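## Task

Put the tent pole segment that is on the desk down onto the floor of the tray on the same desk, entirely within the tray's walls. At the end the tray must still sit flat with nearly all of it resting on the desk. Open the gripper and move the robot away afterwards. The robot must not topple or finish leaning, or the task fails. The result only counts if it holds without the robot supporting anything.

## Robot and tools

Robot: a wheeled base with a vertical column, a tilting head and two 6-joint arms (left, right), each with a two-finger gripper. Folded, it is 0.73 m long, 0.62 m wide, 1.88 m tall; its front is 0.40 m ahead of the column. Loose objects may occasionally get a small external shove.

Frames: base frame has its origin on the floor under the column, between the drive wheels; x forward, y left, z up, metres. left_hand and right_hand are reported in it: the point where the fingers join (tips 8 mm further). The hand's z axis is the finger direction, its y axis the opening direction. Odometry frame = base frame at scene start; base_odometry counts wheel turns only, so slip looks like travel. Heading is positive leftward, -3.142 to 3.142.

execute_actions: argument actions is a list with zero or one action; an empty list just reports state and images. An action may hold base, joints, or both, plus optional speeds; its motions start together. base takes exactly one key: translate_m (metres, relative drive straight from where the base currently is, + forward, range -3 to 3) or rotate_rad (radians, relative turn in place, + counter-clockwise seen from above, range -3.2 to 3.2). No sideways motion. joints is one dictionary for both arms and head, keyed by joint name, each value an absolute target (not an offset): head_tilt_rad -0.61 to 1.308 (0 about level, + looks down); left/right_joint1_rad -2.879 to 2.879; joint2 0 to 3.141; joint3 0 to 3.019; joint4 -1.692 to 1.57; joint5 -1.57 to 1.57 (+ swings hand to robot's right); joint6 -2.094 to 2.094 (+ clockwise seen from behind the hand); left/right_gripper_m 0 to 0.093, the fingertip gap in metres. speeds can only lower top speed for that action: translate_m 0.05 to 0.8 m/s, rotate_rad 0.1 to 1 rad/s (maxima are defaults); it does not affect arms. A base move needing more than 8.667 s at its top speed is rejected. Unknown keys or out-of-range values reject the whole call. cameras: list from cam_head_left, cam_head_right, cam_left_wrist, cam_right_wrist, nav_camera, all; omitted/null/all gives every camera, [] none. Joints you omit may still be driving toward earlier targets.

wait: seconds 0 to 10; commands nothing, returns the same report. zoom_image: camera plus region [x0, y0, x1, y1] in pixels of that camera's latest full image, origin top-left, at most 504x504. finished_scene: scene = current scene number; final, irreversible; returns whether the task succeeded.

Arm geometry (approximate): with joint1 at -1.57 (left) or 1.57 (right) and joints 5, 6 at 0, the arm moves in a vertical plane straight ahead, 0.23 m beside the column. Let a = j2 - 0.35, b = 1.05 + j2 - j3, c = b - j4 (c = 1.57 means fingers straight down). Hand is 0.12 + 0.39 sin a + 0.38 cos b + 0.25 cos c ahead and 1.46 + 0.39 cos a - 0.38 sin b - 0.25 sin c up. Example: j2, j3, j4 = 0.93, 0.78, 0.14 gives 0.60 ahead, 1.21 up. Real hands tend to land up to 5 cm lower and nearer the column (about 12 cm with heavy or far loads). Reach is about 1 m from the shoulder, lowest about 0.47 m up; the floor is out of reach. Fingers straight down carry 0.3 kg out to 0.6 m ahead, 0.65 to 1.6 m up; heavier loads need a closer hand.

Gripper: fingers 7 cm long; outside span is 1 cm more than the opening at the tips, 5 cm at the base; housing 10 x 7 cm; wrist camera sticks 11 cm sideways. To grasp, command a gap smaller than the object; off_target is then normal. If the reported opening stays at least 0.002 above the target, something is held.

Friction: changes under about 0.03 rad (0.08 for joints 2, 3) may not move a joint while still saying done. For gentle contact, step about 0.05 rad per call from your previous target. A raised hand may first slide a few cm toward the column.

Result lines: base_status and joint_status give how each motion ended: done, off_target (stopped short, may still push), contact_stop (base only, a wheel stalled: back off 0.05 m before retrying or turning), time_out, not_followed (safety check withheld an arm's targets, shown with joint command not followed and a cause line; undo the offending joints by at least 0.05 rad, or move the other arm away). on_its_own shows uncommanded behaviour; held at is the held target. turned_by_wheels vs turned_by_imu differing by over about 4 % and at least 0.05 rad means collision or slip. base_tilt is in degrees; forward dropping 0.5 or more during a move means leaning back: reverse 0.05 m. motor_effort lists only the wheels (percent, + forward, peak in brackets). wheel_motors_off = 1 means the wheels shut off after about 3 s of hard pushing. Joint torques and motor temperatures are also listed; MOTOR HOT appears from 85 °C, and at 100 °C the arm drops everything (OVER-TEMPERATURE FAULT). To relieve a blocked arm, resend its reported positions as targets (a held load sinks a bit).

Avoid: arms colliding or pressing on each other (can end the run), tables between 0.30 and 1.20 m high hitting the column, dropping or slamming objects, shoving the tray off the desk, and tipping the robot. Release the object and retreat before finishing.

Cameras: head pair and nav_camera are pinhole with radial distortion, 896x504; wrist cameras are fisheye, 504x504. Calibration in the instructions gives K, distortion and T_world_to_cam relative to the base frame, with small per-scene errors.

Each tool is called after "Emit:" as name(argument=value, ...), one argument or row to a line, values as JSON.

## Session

Emit:
execute_actions(
  actions=[],
)

Scene clock: 0.00 s.
Joint torques (N m, as the arm reports them, + toward a larger angle): no reading
Motor temperatures (°C, as the motors report them): left_arm=[31 33 30 28 29 30] | right_arm=[29 28 29 30 29 31]
base_odometry: x=+0.000 y=+0.000 heading=+0.000 (m, m, rad; odometry frame)
turned_by_wheels: +0.000 (rad since the last result)
turned_by_imu: +0.000 (rad since the last result)
base_tilt: forward=+0.1 right=+0.0 (deg)
base_status: not commanded
joint_positions: head_tilt_rad=+0.889 left_joint1_rad=-1.561 left_joint2_rad=+0.895 left_joint3_rad=+0.362 left_joint4_rad=-0.904 left_joint5_rad=-0.046 left_joint6_rad=-0.105 left_gripper_m=+0.094 right_joint1_rad=+1.564 right_joint2_rad=+0.859 right_joint3_rad=+0.407 right_joint4_rad=-0.890 right_joint5_rad=-0.028 right_joint6_rad=-0.017 right_gripper_m=+0.094
joint_status: not commanded
wheel_motors_off: 0
motor_effort: left_wheel=+3 right_wheel=+2 (%)
left_hand: x=+0.1267 y=+0.2345 z=+1.2525 quat_wxyz=(+0.439, +0.041, -0.896, -0.047) (m; base frame)
right_hand: x=+0.1604 y=-0.2222 z=+1.2428 quat_wxyz=(+0.398, -0.001, -0.917, -0.014) (m; base frame)
pictures: cam_head_left, cam_head_right, cam_left_wrist, cam_right_wrist, nav_camera
camera_calibration (this result's frames):
cam_head_left: T_world_to_cam=[[0.0385652, -0.996246, -0.077499, 0.143993], [-0.764259, 0.0205578, -0.644581, 1.02811], [0.643755, 0.0840878, -0.760598, 1.05639], [0, 0, 0, 1]] pos_world=[0.100132, 0.0334868, 1.47735]
cam_head_right: T_world_to_cam=[[0.0410154, -0.996837, -0.0680672, 0.0786478], [-0.764013, 0.0126122, -0.645077, 1.02946], [0.643896, 0.0784623, -0.76108, 1.05375], [0, 0, 0, 1]] pos_world=[0.104786, -0.0172644, 1.47142]
cam_left_wrist: T_world_to_cam=[[0.0116619, -0.993941, -0.109298, 0.373556], [-0.0219469, -0.109533, 0.993741, -1.20911], [-0.999691, -0.00919013, -0.0230913, 0.283973], [0, 0, 0, 1]] pos_world=[0.252993, 0.241465, 1.24892]
cam_right_wrist: T_world_to_cam=[[-0.00443646, -0.999455, -0.0327154, -0.177918], [-0.132201, -0.0318424, 0.990711, -1.21608], [-0.991213, 0.00872025, -0.131987, 0.448702], [0, 0, 0, 1]] pos_world=[0.283202, -0.220457, 1.25819]
Images, in order (width x height): cam_head_left 896x504, cam_head_right 896x504, cam_left_wrist 504x504, cam_right_wrist 504x504, nav_camera 896x504.

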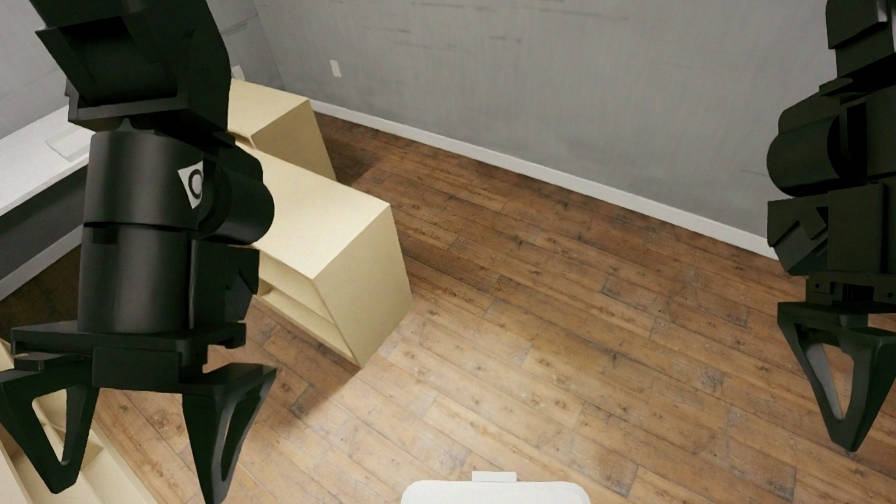

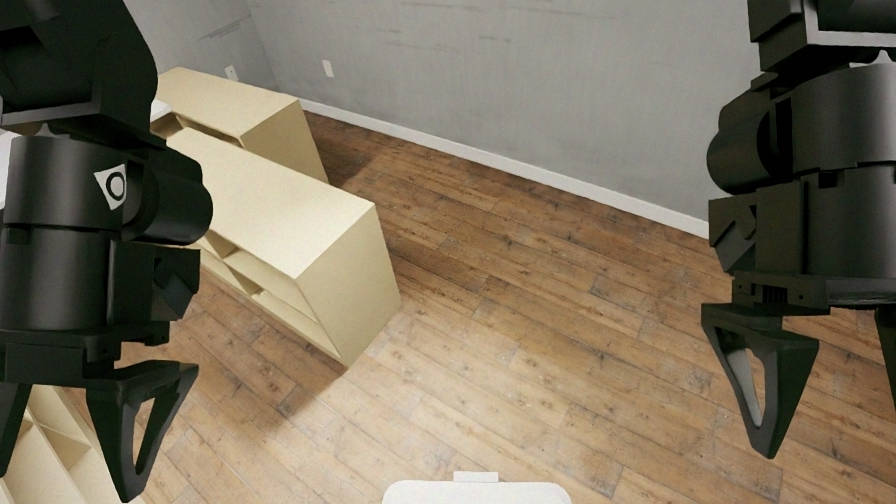

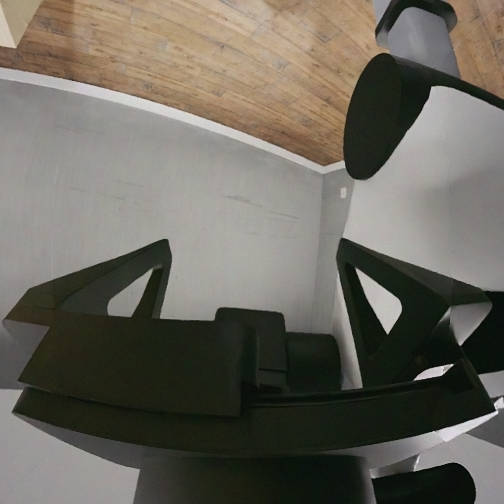

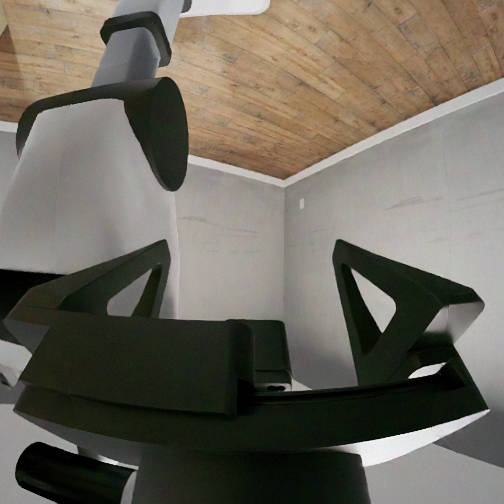

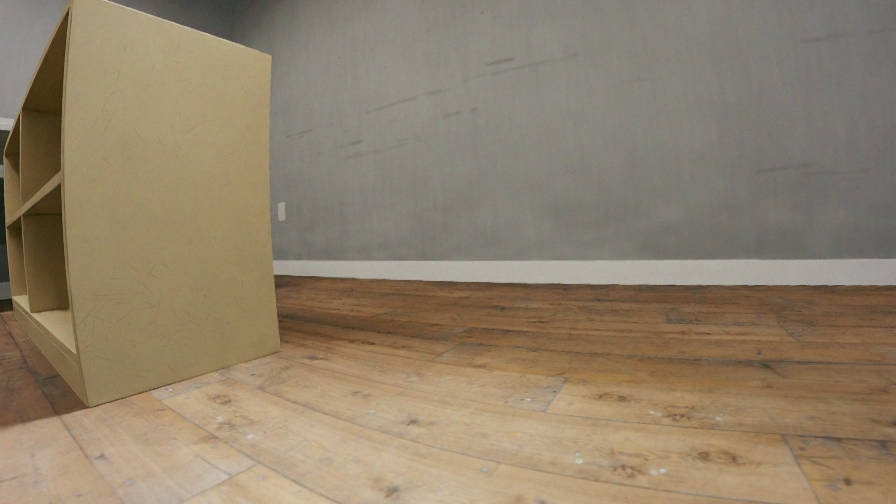

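Emit:
zoom_image(
  camera="cam_head_left",
  region=[230, 180, 450, 400],
)

Emit:
zoom_image(
  camera="cam_head_right",
  region=[170, 180, 430, 400],
)

Emit:
zoom_image(
  camera="cam_head_left",
  region=[0, 300, 240, 504],
)

Emit:
zoom_image(
  camera="cam_head_left",
  region=[0, 80, 140, 320],
)

Region (230, 180, 450, 400) of cam_head_left's 896x504 image, scaled by 2.291, with more detail than that image has.

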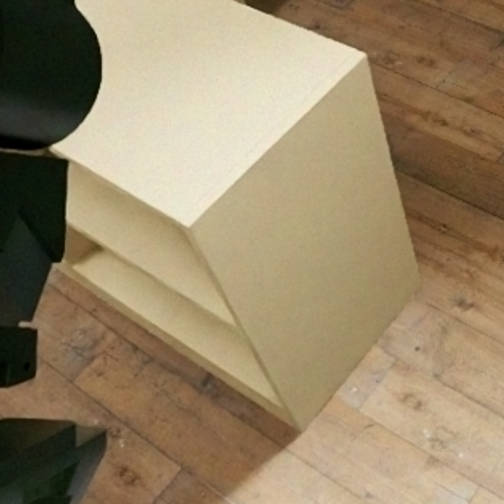

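Region (170, 180, 430, 400) of cam_head_right's 896x504 image, scaled by 1.938, with more detail than that image has; it fills the top 426 rows of this view, and the rest is white.

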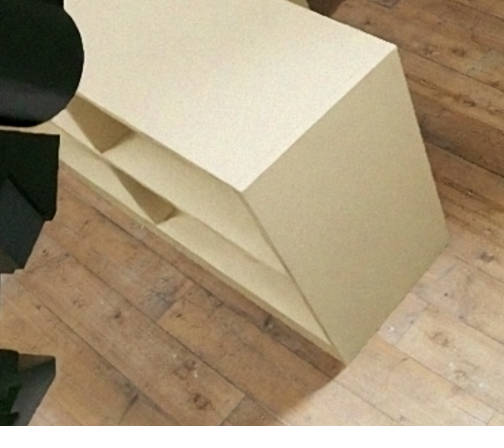

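Region (0, 300, 240, 504) of cam_head_left's 896x504 image, scaled by 2.100, with more detail than that image has; it fills the top 428 rows of this view, and the rest is white.

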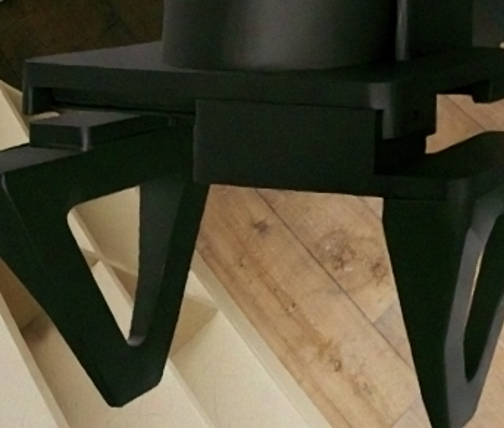

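Region (0, 80, 140, 320) of cam_head_left's 896x504 image, scaled by 2.100, with more detail than that image has; it fills the left 294 columns of this view, and the rest is white.

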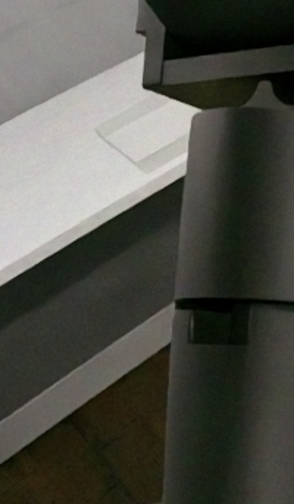

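Emit:
execute_actions(
  actions=[
    {"base": {"rotate_rad": 1.055}, "joints": {"head_tilt_rad": 0.65}},
  ],
  cameras=["cam_head_left", "cam_head_right", "nav_camera"],
)

Scene clock: 55.67 s.
Joint torques (N m, as the arm reports them, + toward a larger angle): left_arm=[-0.57 -7.57 -1.05 -1.18 -0.1   0.01] | right_arm=[ 2.08 -5.15 -0.3  -1.22 -0.06  0.  ]
Motor temperatures (°C, as the motors report them): left_arm=[31 33 30 28 29 30] | right_arm=[29 29 29 30 29 31]
base_odometry: x=+0.000 y=+0.000 heading=+1.054 (m, m, rad; odometry frame)
turned_by_wheels: +1.054 (rad since the last result)
turned_by_imu: +1.053 (rad since the last result)
base_tilt: forward=+0.0 right=+0.0 (deg)
base_status: done
joint_positions: head_tilt_rad=+0.667 left_joint1_rad=-1.561 left_joint2_rad=+0.895 left_joint3_rad=+0.362 left_joint4_rad=-0.904 left_joint5_rad=-0.046 left_joint6_rad=-0.105 left_gripper_m=+0.094 right_joint1_rad=+1.564 right_joint2_rad=+0.859 right_joint3_rad=+0.407 right_joint4_rad=-0.890 right_joint5_rad=-0.028 right_joint6_rad=-0.017 right_gripper_m=+0.094
joint_status: all done
wheel_motors_off: 0
motor_effort: left_wheel=-5(48) right_wheel=+8(42) (%)
left_hand: x=+0.1267 y=+0.2345 z=+1.2525 quat_wxyz=(+0.439, +0.041, -0.896, -0.047) (m; base frame)
right_hand: x=+0.1608 y=-0.2222 z=+1.2427 quat_wxyz=(+0.398, -0.001, -0.917, -0.014) (m; base frame)
pictures: cam_head_left, cam_head_right, nav_camera
camera_calibration (this result's frames):
cam_head_left: T_world_to_cam=[[0.054681, -0.996246, -0.0671071, 0.127183], [-0.603598, 0.0205578, -0.797023, 1.25484], [0.795411, 0.0840878, -0.600209, 0.80181], [0, 0, 0, 1]] pos_world=[0.112695, 0.0334868, 1.48992]
cam_head_right: T_world_to_cam=[[0.0549945, -0.996837, -0.0573673, 0.061471], [-0.603249, 0.0126122, -0.797453, 1.25608], [0.795654, 0.0784623, -0.600648, 0.799098], [0, 0, 0, 1]] pos_world=[0.11854, -0.0172644, 1.48516]
Images, in order (width x height): cam_head_left 896x504, cam_head_right 896x504, nav_camera 896x504.

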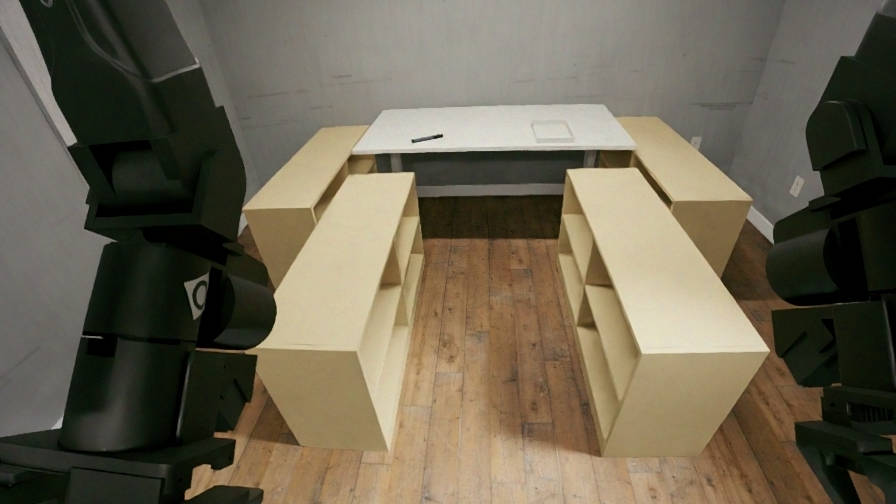

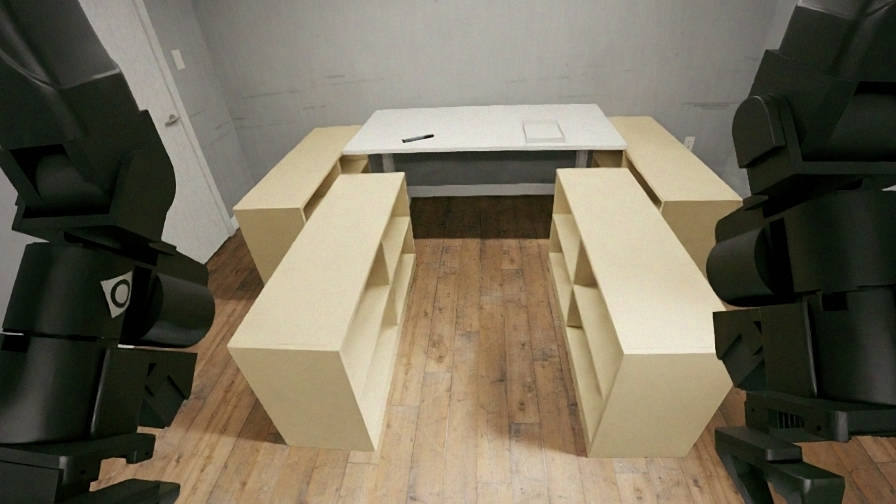

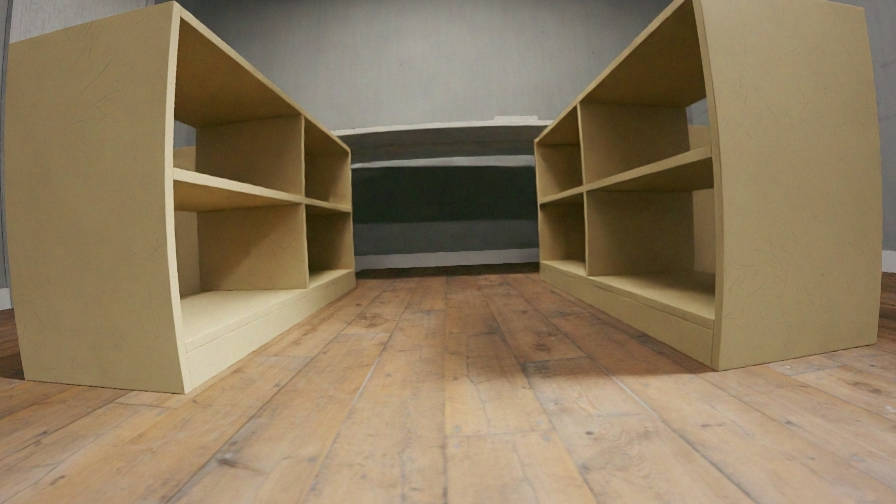

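Emit:
zoom_image(
  camera="cam_head_left",
  region=[360, 220, 640, 480],
)

Emit:
zoom_image(
  camera="cam_head_left",
  region=[340, 90, 650, 210],
)

Emit:
zoom_image(
  camera="nav_camera",
  region=[310, 100, 590, 310],
)

Region (360, 220, 640, 480) of cam_head_left's 896x504 image, scaled by 1.800, with more detail than that image has; it fills the top 468 rows of this view, and the rest is white.

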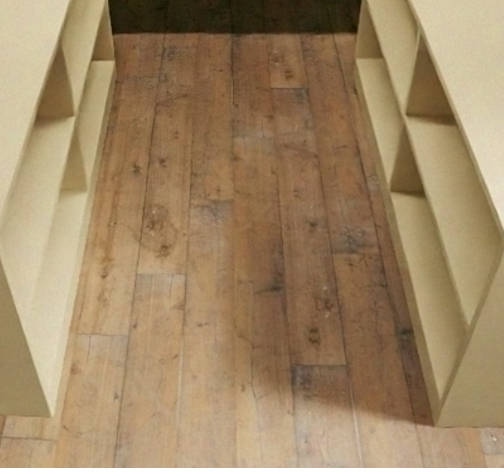

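Region (340, 90, 650, 210) of cam_head_left's 896x504 image, scaled by 1.626, with more detail than that image has; it fills the top 195 rows of this view, and the rest is white.

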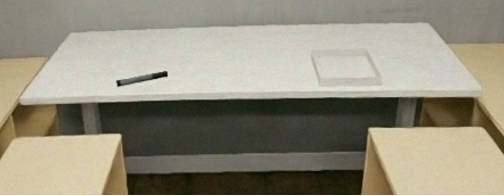

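Region (310, 100, 590, 310) of nav_camera's 896x504 image, scaled by 1.800, with more detail than that image has; it fills the top 378 rows of this view, and the rest is white.

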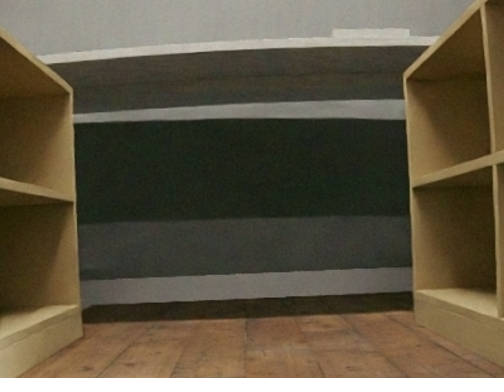

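Emit:
execute_actions(
  actions=[
    {"base": {"rotate_rad": -0.025}},
  ],
  cameras=[],
)

Emit:
execute_actions(
  actions=[
    {"base": {"translate_m": 1.78}, "joints": {"head_tilt_rad": 1.05, "left_joint1_rad": -1.294, "left_joint2_rad": 1.81, "left_joint3_rad": 1.04, "left_joint4_rad": 0.24, "left_joint5_rad": 0.239, "left_joint6_rad": 1.26}},
  ],
  cameras=["cam_head_left", "cam_head_right", "cam_left_wrist", "nav_camera"],
)

Scene clock: 176.27 s.
Joint torques (N m, as the arm reports them, + toward a larger angle): left_arm=[-0.64 -8.06 -1.05 -1.17 -0.11  0.05] | right_arm=[ 1.79 -4.62 -0.48 -1.21 -0.05  0.  ]
Motor temperatures (°C, as the motors report them): left_arm=[31 32 30 28 29 30] | right_arm=[29 29 29 30 29 31]
base_odometry: x=+0.000 y=+0.000 heading=+1.029 (m, m, rad; odometry frame)
turned_by_wheels: -0.025 (rad since the last result)
turned_by_imu: -0.026 (rad since the last result)
base_tilt: forward=+0.0 right=+0.0 (deg)
base_status: done
joint_positions: head_tilt_rad=+0.667 left_joint1_rad=-1.561 left_joint2_rad=+0.895 left_joint3_rad=+0.362 left_joint4_rad=-0.904 left_joint5_rad=-0.046 left_joint6_rad=-0.105 left_gripper_m=+0.094 right_joint1_rad=+1.564 right_joint2_rad=+0.859 right_joint3_rad=+0.407 right_joint4_rad=-0.890 right_joint5_rad=-0.028 right_joint6_rad=-0.017 right_gripper_m=+0.094
joint_status: not commanded
wheel_motors_off: 0
motor_effort: left_wheel=-1(7) right_wheel=+0(5) (%)
left_hand: x=+0.1267 y=+0.2345 z=+1.2525 quat_wxyz=(+0.439, +0.041, -0.896, -0.047) (m; base frame)
right_hand: x=+0.1604 y=-0.2222 z=+1.2428 quat_wxyz=(+0.398, -0.001, -0.917, -0.014) (m; base frame)
pictures: none
No camera images: the call's "cameras" was empty. Leave "cameras" out to get every camera's image.

Scene clock: 180.30 s.
Joint torques (N m, as the arm reports them, + toward a larger angle): left_arm=[  2.32 -15.77  -1.53   0.71   0.19   0.12] | right_arm=[ 1.58 -4.63 -0.46 -1.11 -0.05  0.03]
Motor temperatures (°C, as the motors report them): left_arm=[31 32 30 28 29 30] | right_arm=[29 29 29 30 29 31]
base_odometry: x=+0.918 y=+1.525 heading=+1.030 (m, m, rad; odometry frame)
turned_by_wheels: +0.001 (rad since the last result)
turned_by_imu: -0.002 (rad since the last result)
base_tilt: forward=+0.0 right=+0.0 (deg)
base_status: done
joint_positions: head_tilt_rad=+1.050 left_joint1_rad=-1.294 left_joint2_rad=+1.818 left_joint3_rad=+1.041 left_joint4_rad=+0.229 left_joint5_rad=+0.235 left_joint6_rad=+1.251 left_gripper_m=+0.094 right_joint1_rad=+1.564 right_joint2_rad=+0.859 right_joint3_rad=+0.408 right_joint4_rad=-0.890 right_joint5_rad=-0.028 right_joint6_rad=-0.017 right_gripper_m=+0.094
joint_status: all done
wheel_motors_off: 0
motor_effort: left_wheel=+1(56) right_wheel=-1(54) (%)
left_hand: x=+0.3979 y=+0.3663 z=+0.8956 quat_wxyz=(+0.004, -0.526, -0.850, +0.001) (m; base frame)
right_hand: x=+0.1612 y=-0.2222 z=+1.2426 quat_wxyz=(+0.397, -0.001, -0.918, -0.014) (m; base frame)
pictures: cam_head_left, cam_head_right, cam_left_wrist, nav_camera
camera_calibration (this result's frames):
cam_head_left: T_world_to_cam=[[0.0256371, -0.996246, -0.0826808, 0.152619], [-0.857742, 0.0205578, -0.513669, 0.83118], [0.513441, 0.0840878, -0.853995, 1.20674], [0, 0, 0, 1]] pos_world=[0.0894358, 0.0334868, 1.47012]
cam_head_right: T_world_to_cam=[[0.0295681, -0.996837, -0.073764, 0.0879933], [-0.857579, 0.0126122, -0.514198, 0.83258], [0.513502, 0.0784623, -0.854493, 1.20413], [0, 0, 0, 1]] pos_world=[0.0930781, -0.0172644, 1.46352]
cam_left_wrist: T_world_to_cam=[[-0.904153, -0.427185, -0.00440772, 0.525245], [-0.344482, 0.72293, 0.598919, -0.656994], [-0.252663, 0.543033, -0.800797, 0.745142], [0, 0, 0, 1]] pos_world=[0.436849, 0.2947, 0.992509]
Images, in order (width x height): cam_head_left 896x504, cam_head_right 896x504, cam_left_wrist 504x504, nav_camera 896x504.

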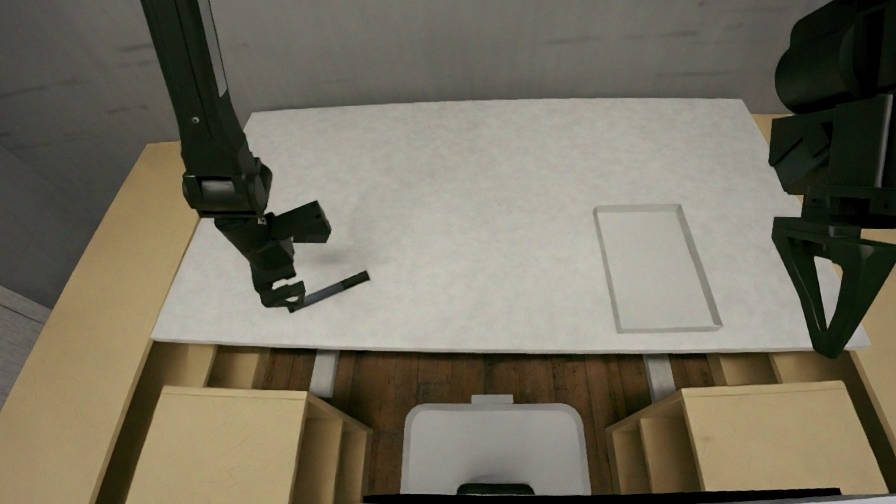

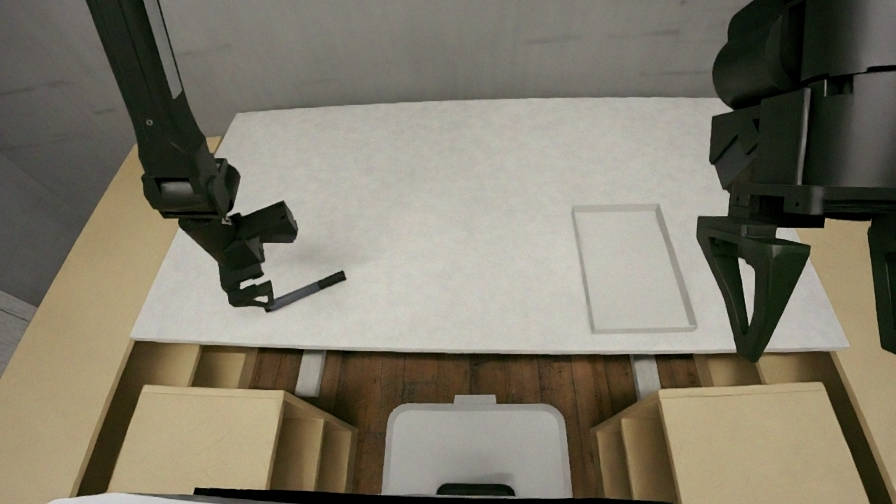

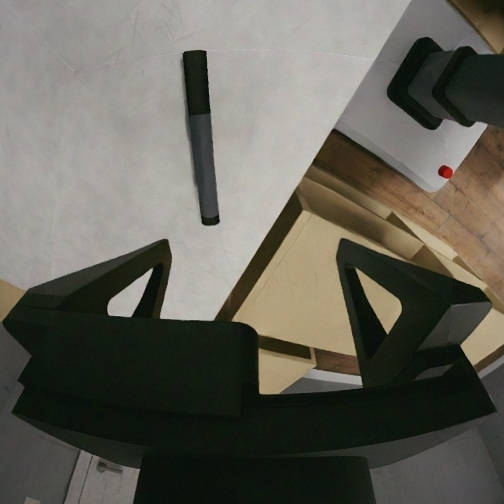

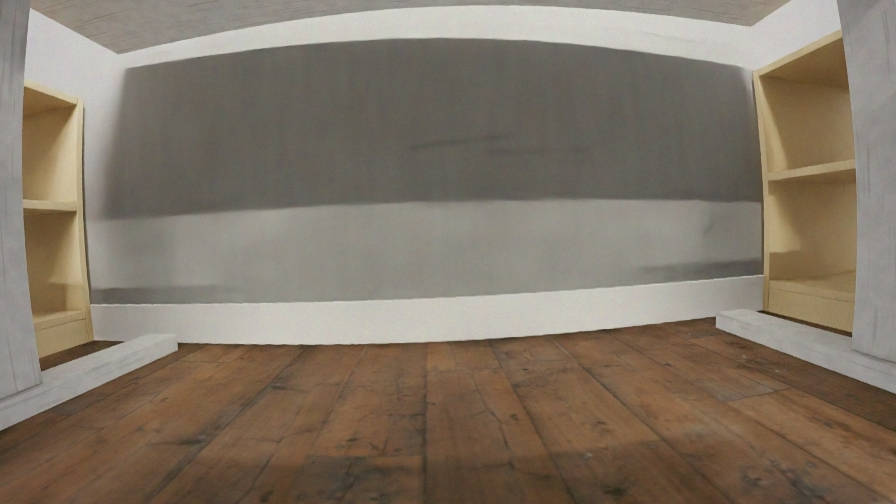

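Emit:
zoom_image(
  camera="cam_head_left",
  region=[240, 240, 400, 360],
)

Emit:
zoom_image(
  camera="cam_head_right",
  region=[215, 240, 375, 360],
)

Emit:
zoom_image(
  camera="cam_head_left",
  region=[570, 190, 750, 370],
)

Emit:
zoom_image(
  camera="cam_head_right",
  region=[545, 190, 725, 370],
)

Emit:
zoom_image(
  camera="cam_left_wrist",
  region=[120, 30, 340, 250],
)

Emit:
zoom_image(
  camera="cam_left_wrist",
  region=[280, 0, 504, 300],
)

Region (240, 240, 400, 360) of cam_head_left's 896x504 image, scaled by 3.150, with more detail than that image has; it fills the top 378 rows of this view, and the rest is white.

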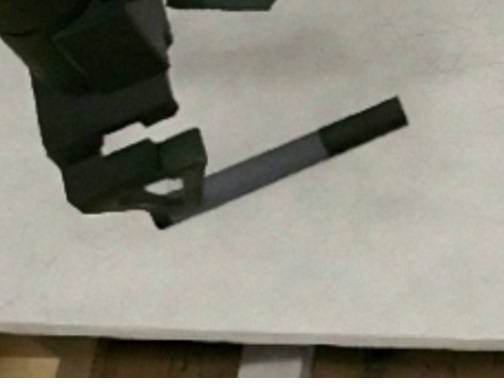

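Region (215, 240, 375, 360) of cam_head_right's 896x504 image, scaled by 3.150, with more detail than that image has; it fills the top 378 rows of this view, and the rest is white.

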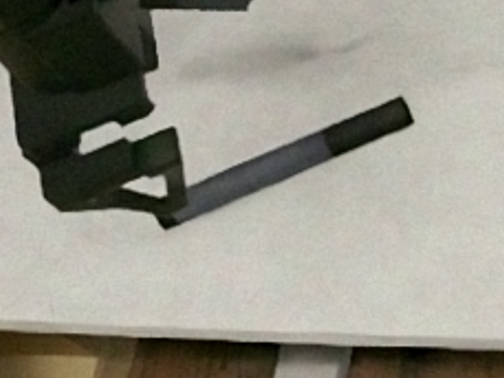

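Region (570, 190, 750, 370) of cam_head_left's 896x504 image, scaled by 2.800, with more detail than that image has.

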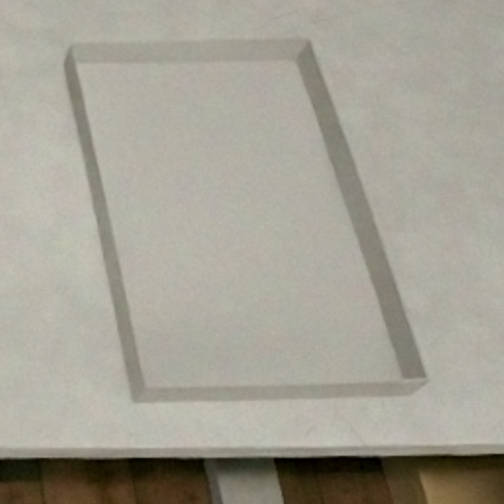

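Region (545, 190, 725, 370) of cam_head_right's 896x504 image, scaled by 2.800, with more detail than that image has.

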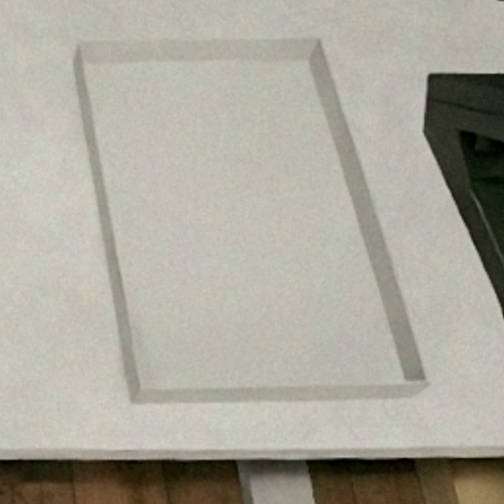

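Region (120, 30, 340, 250) of cam_left_wrist's 504x504 image, scaled by 2.291, with more detail than that image has.

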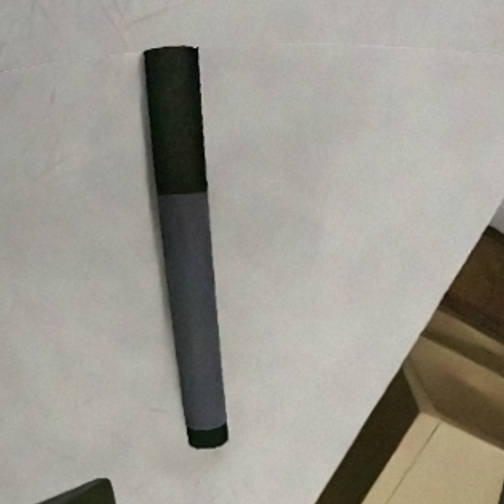

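Region (280, 0, 504, 300) of cam_left_wrist's 504x504 image, scaled by 1.680, with more detail than that image has; it fills the left 376 columns of this view, and the rest is white.

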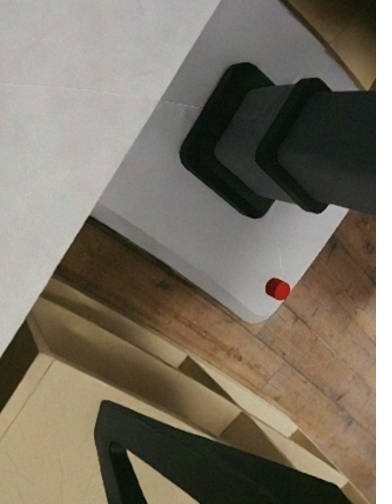

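Emit:
execute_actions(
  actions=[],
)

Scene clock: 213.57 s.
Joint torques (N m, as the arm reports them, + toward a larger angle): left_arm=[  2.59 -16.06  -1.45   0.72   0.16   0.14] | right_arm=[ 1.52 -4.78 -0.56 -1.15 -0.03  0.  ]
Motor temperatures (°C, as the motors report them): left_arm=[31 33 30 28 29 30] | right_arm=[29 29 29 30 29 31]
base_odometry: x=+0.918 y=+1.525 heading=+1.030 (m, m, rad; odometry frame)
turned_by_wheels: +0.000 (rad since the last result)
turned_by_imu: -0.001 (rad since the last result)
base_tilt: forward=+0.1 right=+0.0 (deg)
base_status: done
joint_positions: head_tilt_rad=+1.050 left_joint1_rad=-1.294 left_joint2_rad=+1.818 left_joint3_rad=+1.041 left_joint4_rad=+0.229 left_joint5_rad=+0.235 left_joint6_rad=+1.251 left_gripper_m=+0.094 right_joint1_rad=+1.564 right_joint2_rad=+0.859 right_joint3_rad=+0.408 right_joint4_rad=-0.890 right_joint5_rad=-0.028 right_joint6_rad=-0.017 right_gripper_m=+0.094
joint_status: all done
wheel_motors_off: 0
motor_effort: left_wheel=+2(56) right_wheel=-2(54) (%)
left_hand: x=+0.3979 y=+0.3663 z=+0.8956 quat_wxyz=(+0.004, -0.526, -0.850, +0.001) (m; base frame)
right_hand: x=+0.1612 y=-0.2222 z=+1.2426 quat_wxyz=(+0.397, -0.001, -0.918, -0.014) (m; base frame)
pictures: cam_head_left, cam_head_right, cam_left_wrist, cam_right_wrist, nav_camera
camera_calibration (this result's frames):
cam_head_left: T_world_to_cam=[[0.0256371, -0.996246, -0.0826808, 0.152619], [-0.857742, 0.0205578, -0.513669, 0.831179], [0.513441, 0.0840878, -0.853995, 1.20674], [0, 0, 0, 1]] pos_world=[0.0894358, 0.0334868, 1.47012]
cam_head_right: T_world_to_cam=[[0.0295681, -0.996837, -0.073764, 0.0879933], [-0.857579, 0.0126122, -0.514198, 0.832579], [0.513502, 0.0784623, -0.854494, 1.20413], [0, 0, 0, 1]] pos_world=[0.0930781, -0.0172644, 1.46352]
cam_left_wrist: T_world_to_cam=[[-0.904153, -0.427185, -0.00440772, 0.525245], [-0.344482, 0.72293, 0.598919, -0.656994], [-0.252663, 0.543033, -0.800797, 0.745142], [0, 0, 0, 1]] pos_world=[0.436849, 0.2947, 0.992509]
cam_right_wrist: T_world_to_cam=[[-0.00437695, -0.999455, -0.0327166, -0.177935], [-0.133712, -0.0318382, 0.990509, -1.21525], [-0.991011, 0.00871, -0.1335, 0.451346], [0, 0, 0, 1]] pos_world=[0.284016, -0.22046, 1.25815]
Images, in order (width x height): cam_head_left 896x504, cam_head_right 896x504, cam_left_wrist 504x504, cam_right_wrist 504x504, nav_camera 896x504.

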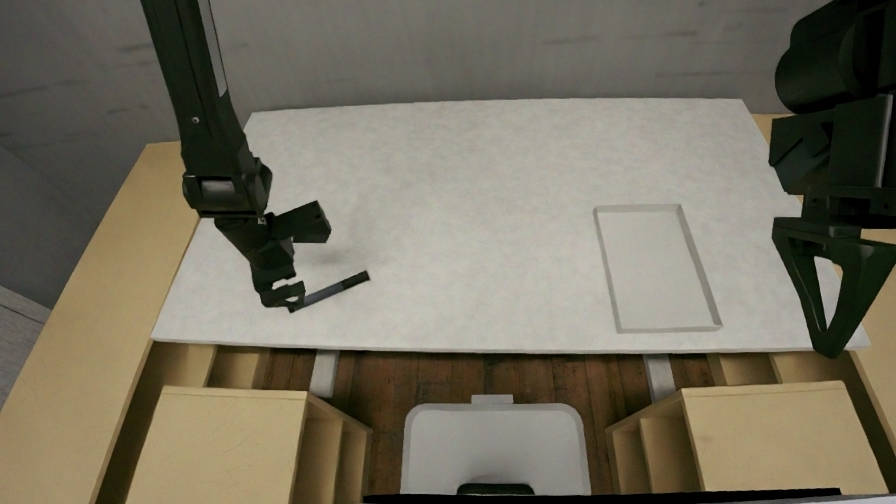

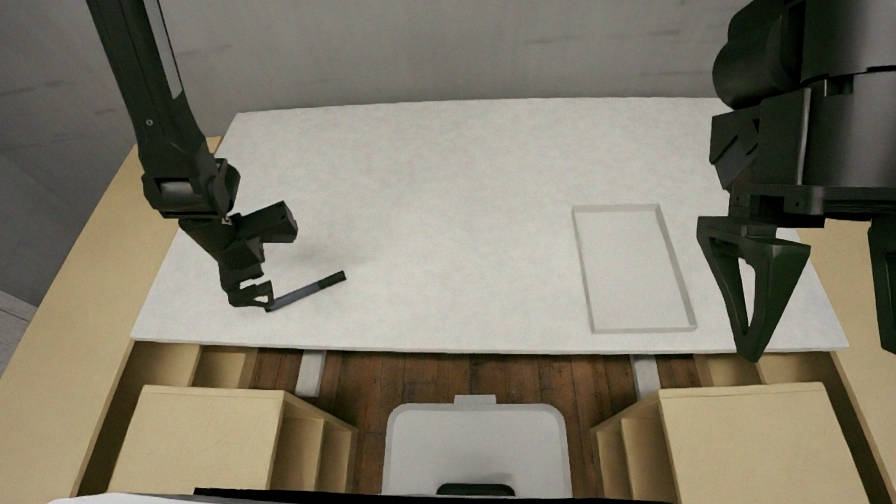

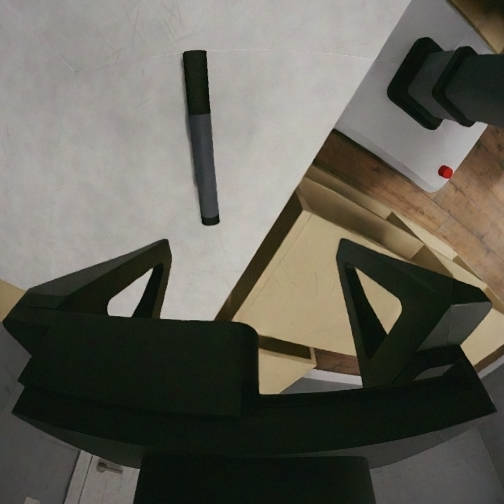

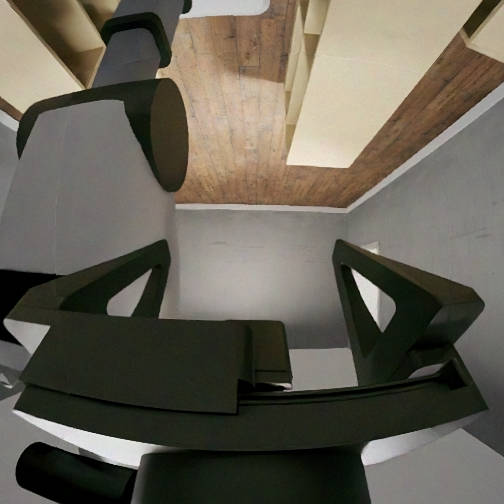

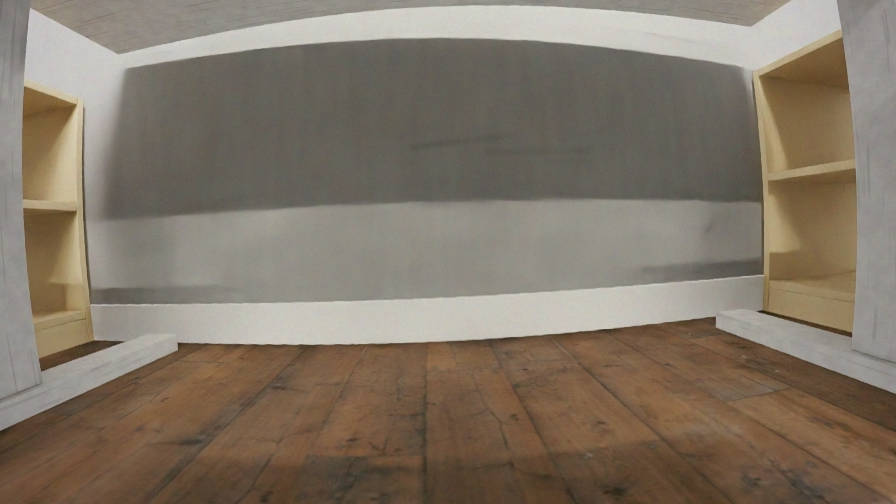

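Emit:
zoom_image(
  camera="cam_head_left",
  region=[240, 240, 400, 360],
)

Emit:
zoom_image(
  camera="cam_head_right",
  region=[210, 240, 370, 360],
)

Emit:
zoom_image(
  camera="cam_left_wrist",
  region=[120, 30, 320, 260],
)

Region (240, 240, 400, 360) of cam_head_left's 896x504 image, scaled by 3.150, with more detail than that image has; it fills the top 378 rows of this view, and the rest is white.

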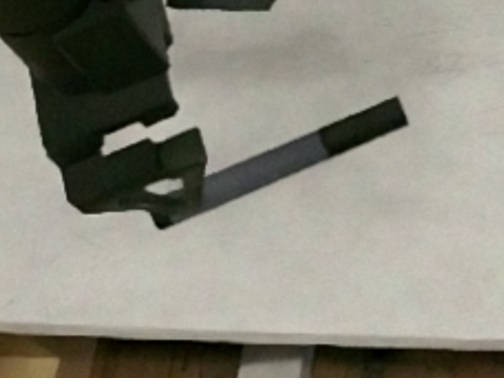

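Region (210, 240, 370, 360) of cam_head_right's 896x504 image, scaled by 3.150, with more detail than that image has; it fills the top 378 rows of this view, and the rest is white.

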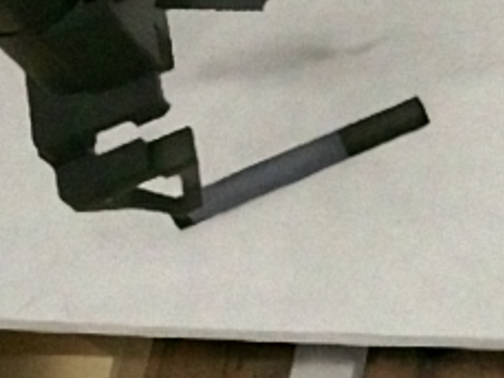

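Region (120, 30, 320, 260) of cam_left_wrist's 504x504 image, scaled by 2.191, with more detail than that image has; it fills the left 438 columns of this view, and the rest is white.

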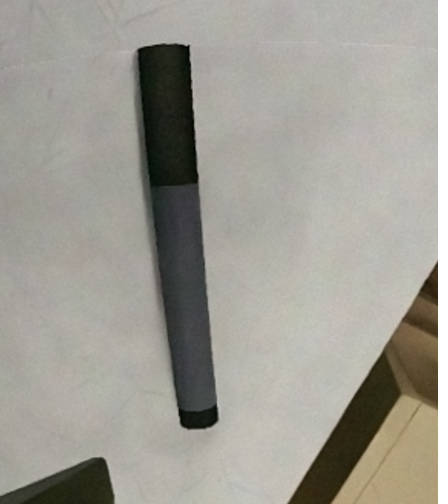

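Emit:
execute_actions(
  actions=[
    {"base": {"translate_m": 0.064}, "joints": {"left_joint1_rad": -1.345, "left_joint2_rad": 2.08, "left_joint3_rad": 1.309, "left_joint4_rad": 0.241, "left_joint5_rad": 0.195, "left_joint6_rad": 1.225}},
  ],
  cameras=["cam_head_left", "cam_head_right", "cam_left_wrist"],
)

Scene clock: 334.80 s.
Joint torques (N m, as the arm reports them, + toward a larger angle): left_arm=[  2.27 -15.58  -1.63   0.58  -0.12  -0.02] | right_arm=[ 1.45 -5.6  -0.61 -1.17 -0.06  0.01]
Motor temperatures (°C, as the motors report them): left_arm=[31 34 30 28 29 30] | right_arm=[29 29 29 30 29 31]
base_odometry: x=+0.951 y=+1.580 heading=+1.030 (m, m, rad; odometry frame)
turned_by_wheels: +0.001 (rad since the last result)
turned_by_imu: -0.001 (rad since the last result)
base_tilt: forward=+0.0 right=+0.0 (deg)
base_status: done
joint_positions: head_tilt_rad=+1.051 left_joint1_rad=-1.342 left_joint2_rad=+2.079 left_joint3_rad=+1.313 left_joint4_rad=+0.234 left_joint5_rad=+0.198 left_joint6_rad=+1.230 left_gripper_m=+0.094 right_joint1_rad=+1.564 right_joint2_rad=+0.858 right_joint3_rad=+0.408 right_joint4_rad=-0.890 right_joint5_rad=-0.028 right_joint6_rad=-0.017 right_gripper_m=+0.094
joint_status: all done
wheel_motors_off: 0
motor_effort: left_wheel=+0(33) right_wheel=+0(44) (%)
left_hand: x=+0.4037 y=+0.3619 z=+0.7910 quat_wxyz=(-0.001, -0.529, -0.849, -0.001) (m; base frame)
right_hand: x=+0.1613 y=-0.2222 z=+1.2426 quat_wxyz=(+0.397, -0.001, -0.918, -0.014) (m; base frame)
pictures: cam_head_left, cam_head_right, cam_left_wrist
camera_calibration (this result's frames):
cam_head_left: T_world_to_cam=[[0.0256145, -0.996246, -0.0826878, 0.152631], [-0.857882, 0.0205578, -0.513435, 0.830827], [0.513208, 0.0840878, -0.854135, 1.20697], [0, 0, 0, 1]] pos_world=[0.0894167, 0.0334868, 1.47011]
cam_head_right: T_world_to_cam=[[0.029548, -0.996837, -0.0737721, 0.0880067], [-0.857719, 0.0126122, -0.513964, 0.832227], [0.513269, 0.0784623, -0.854633, 1.20436], [0, 0, 0, 1]] pos_world=[0.0930572, -0.0172644, 1.46351]
cam_left_wrist: T_world_to_cam=[[-0.906677, -0.421638, -0.0125906, 0.53365], [-0.346223, 0.726793, 0.593213, -0.58538], [-0.24097, 0.542211, -0.804947, 0.664045], [0, 0, 0, 1]] pos_world=[0.441192, 0.290405, 0.888495]
Images, in order (width x height): cam_head_left 896x504, cam_head_right 896x504, cam_left_wrist 504x504.

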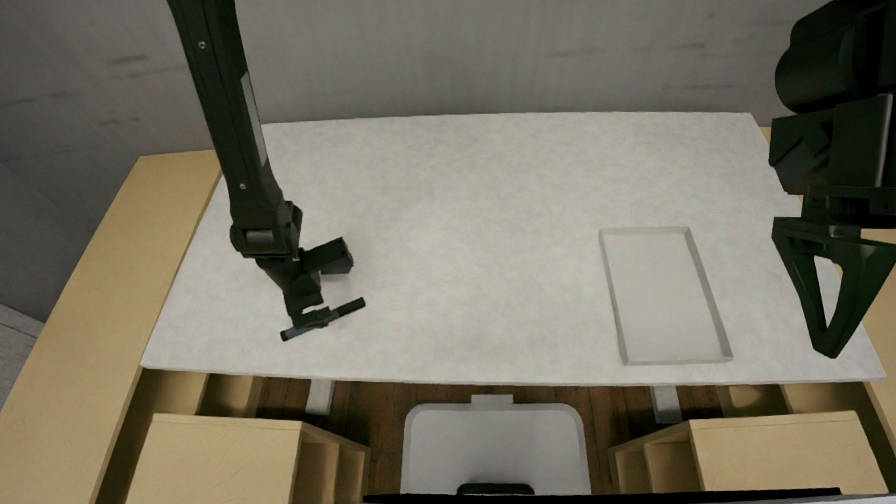

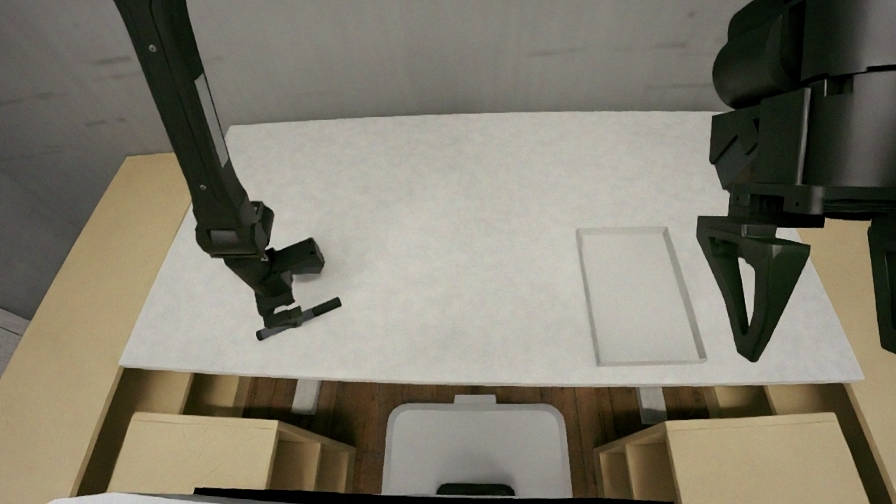

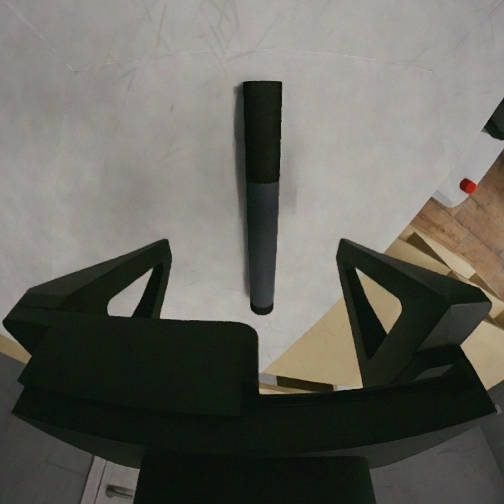

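Emit:
zoom_image(
  camera="cam_left_wrist",
  region=[150, 60, 370, 330],
)

Region (150, 60, 370, 330) of cam_left_wrist's 504x504 image, scaled by 1.867, with more detail than that image has; it fills the left 411 columns of this view, and the rest is white.

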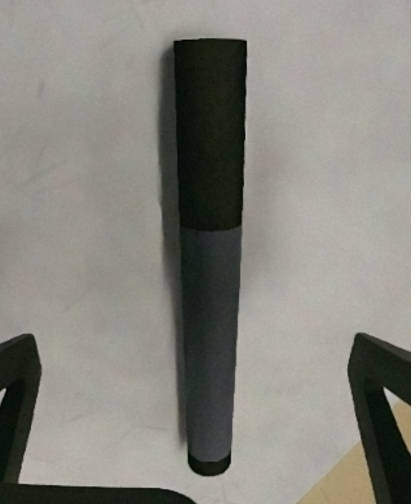

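Emit:
execute_actions(
  actions=[
    {"joints": {"left_joint2_rad": 2.175, "left_joint3_rad": 1.413}},
  ],
  cameras=["cam_head_left", "cam_left_wrist"],
)

Scene clock: 377.90 s.
Joint torques (N m, as the arm reports them, + toward a larger angle): left_arm=[  2.39 -15.09  -1.71   0.62  -0.13  -0.02] | right_arm=[ 1.6  -4.88 -0.61 -1.23 -0.06  0.01]
Motor temperatures (°C, as the motors report them): left_arm=[31 34 30 28 29 30] | right_arm=[29 29 29 30 29 31]
base_odometry: x=+0.951 y=+1.580 heading=+1.030 (m, m, rad; odometry frame)
turned_by_wheels: +0.000 (rad since the last result)
turned_by_imu: -0.001 (rad since the last result)
base_tilt: forward=+0.0 right=+0.0 (deg)
base_status: not commanded
joint_positions: head_tilt_rad=+1.051 left_joint1_rad=-1.342 left_joint2_rad=+2.170 left_joint3_rad=+1.417 left_joint4_rad=+0.234 left_joint5_rad=+0.198 left_joint6_rad=+1.230 left_gripper_m=+0.094 right_joint1_rad=+1.564 right_joint2_rad=+0.858 right_joint3_rad=+0.408 right_joint4_rad=-0.890 right_joint5_rad=-0.028 right_joint6_rad=-0.017 right_gripper_m=+0.094
joint_status: all done
wheel_motors_off: 0
motor_effort: left_wheel=+1(1) right_wheel=-1(2) (%)
left_hand: x=+0.4038 y=+0.3689 z=+0.7563 quat_wxyz=(-0.006, -0.530, -0.848, -0.005) (m; base frame)
right_hand: x=+0.1613 y=-0.2222 z=+1.2426 quat_wxyz=(+0.397, -0.001, -0.918, -0.014) (m; base frame)
pictures: cam_head_left, cam_left_wrist
camera_calibration (this result's frames):
cam_head_left: T_world_to_cam=[[0.0256145, -0.996246, -0.0826878, 0.152631], [-0.857882, 0.0205578, -0.513435, 0.830826], [0.513208, 0.0840878, -0.854135, 1.20697], [0, 0, 0, 1]] pos_world=[0.0894167, 0.0334868, 1.47011]
cam_left_wrist: T_world_to_cam=[[-0.907492, -0.419365, -0.0243125, 0.544607], [-0.351676, 0.726811, 0.589974, -0.565205], [-0.229744, 0.543947, -0.807056, 0.628706], [0, 0, 0, 1]] pos_world=[0.439899, 0.297203, 0.854098]
Images, in order (width x height): cam_head_left 896x504, cam_left_wrist 504x504.

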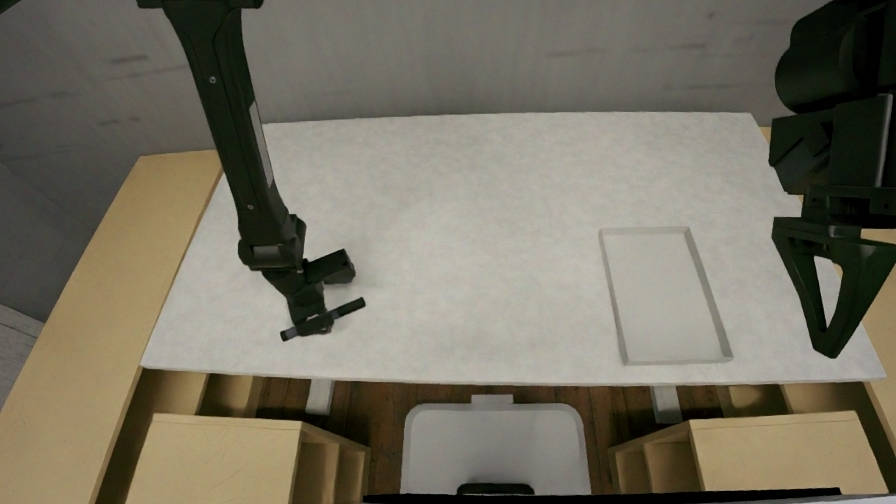

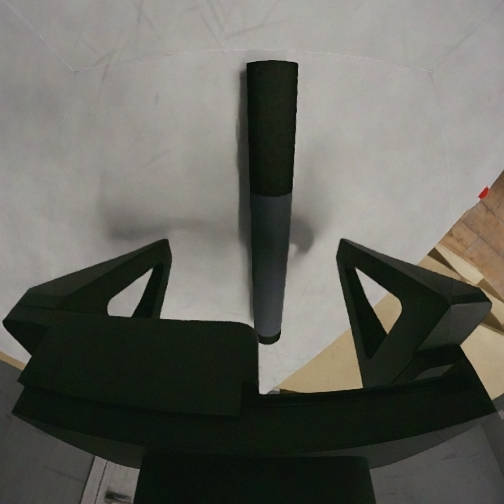

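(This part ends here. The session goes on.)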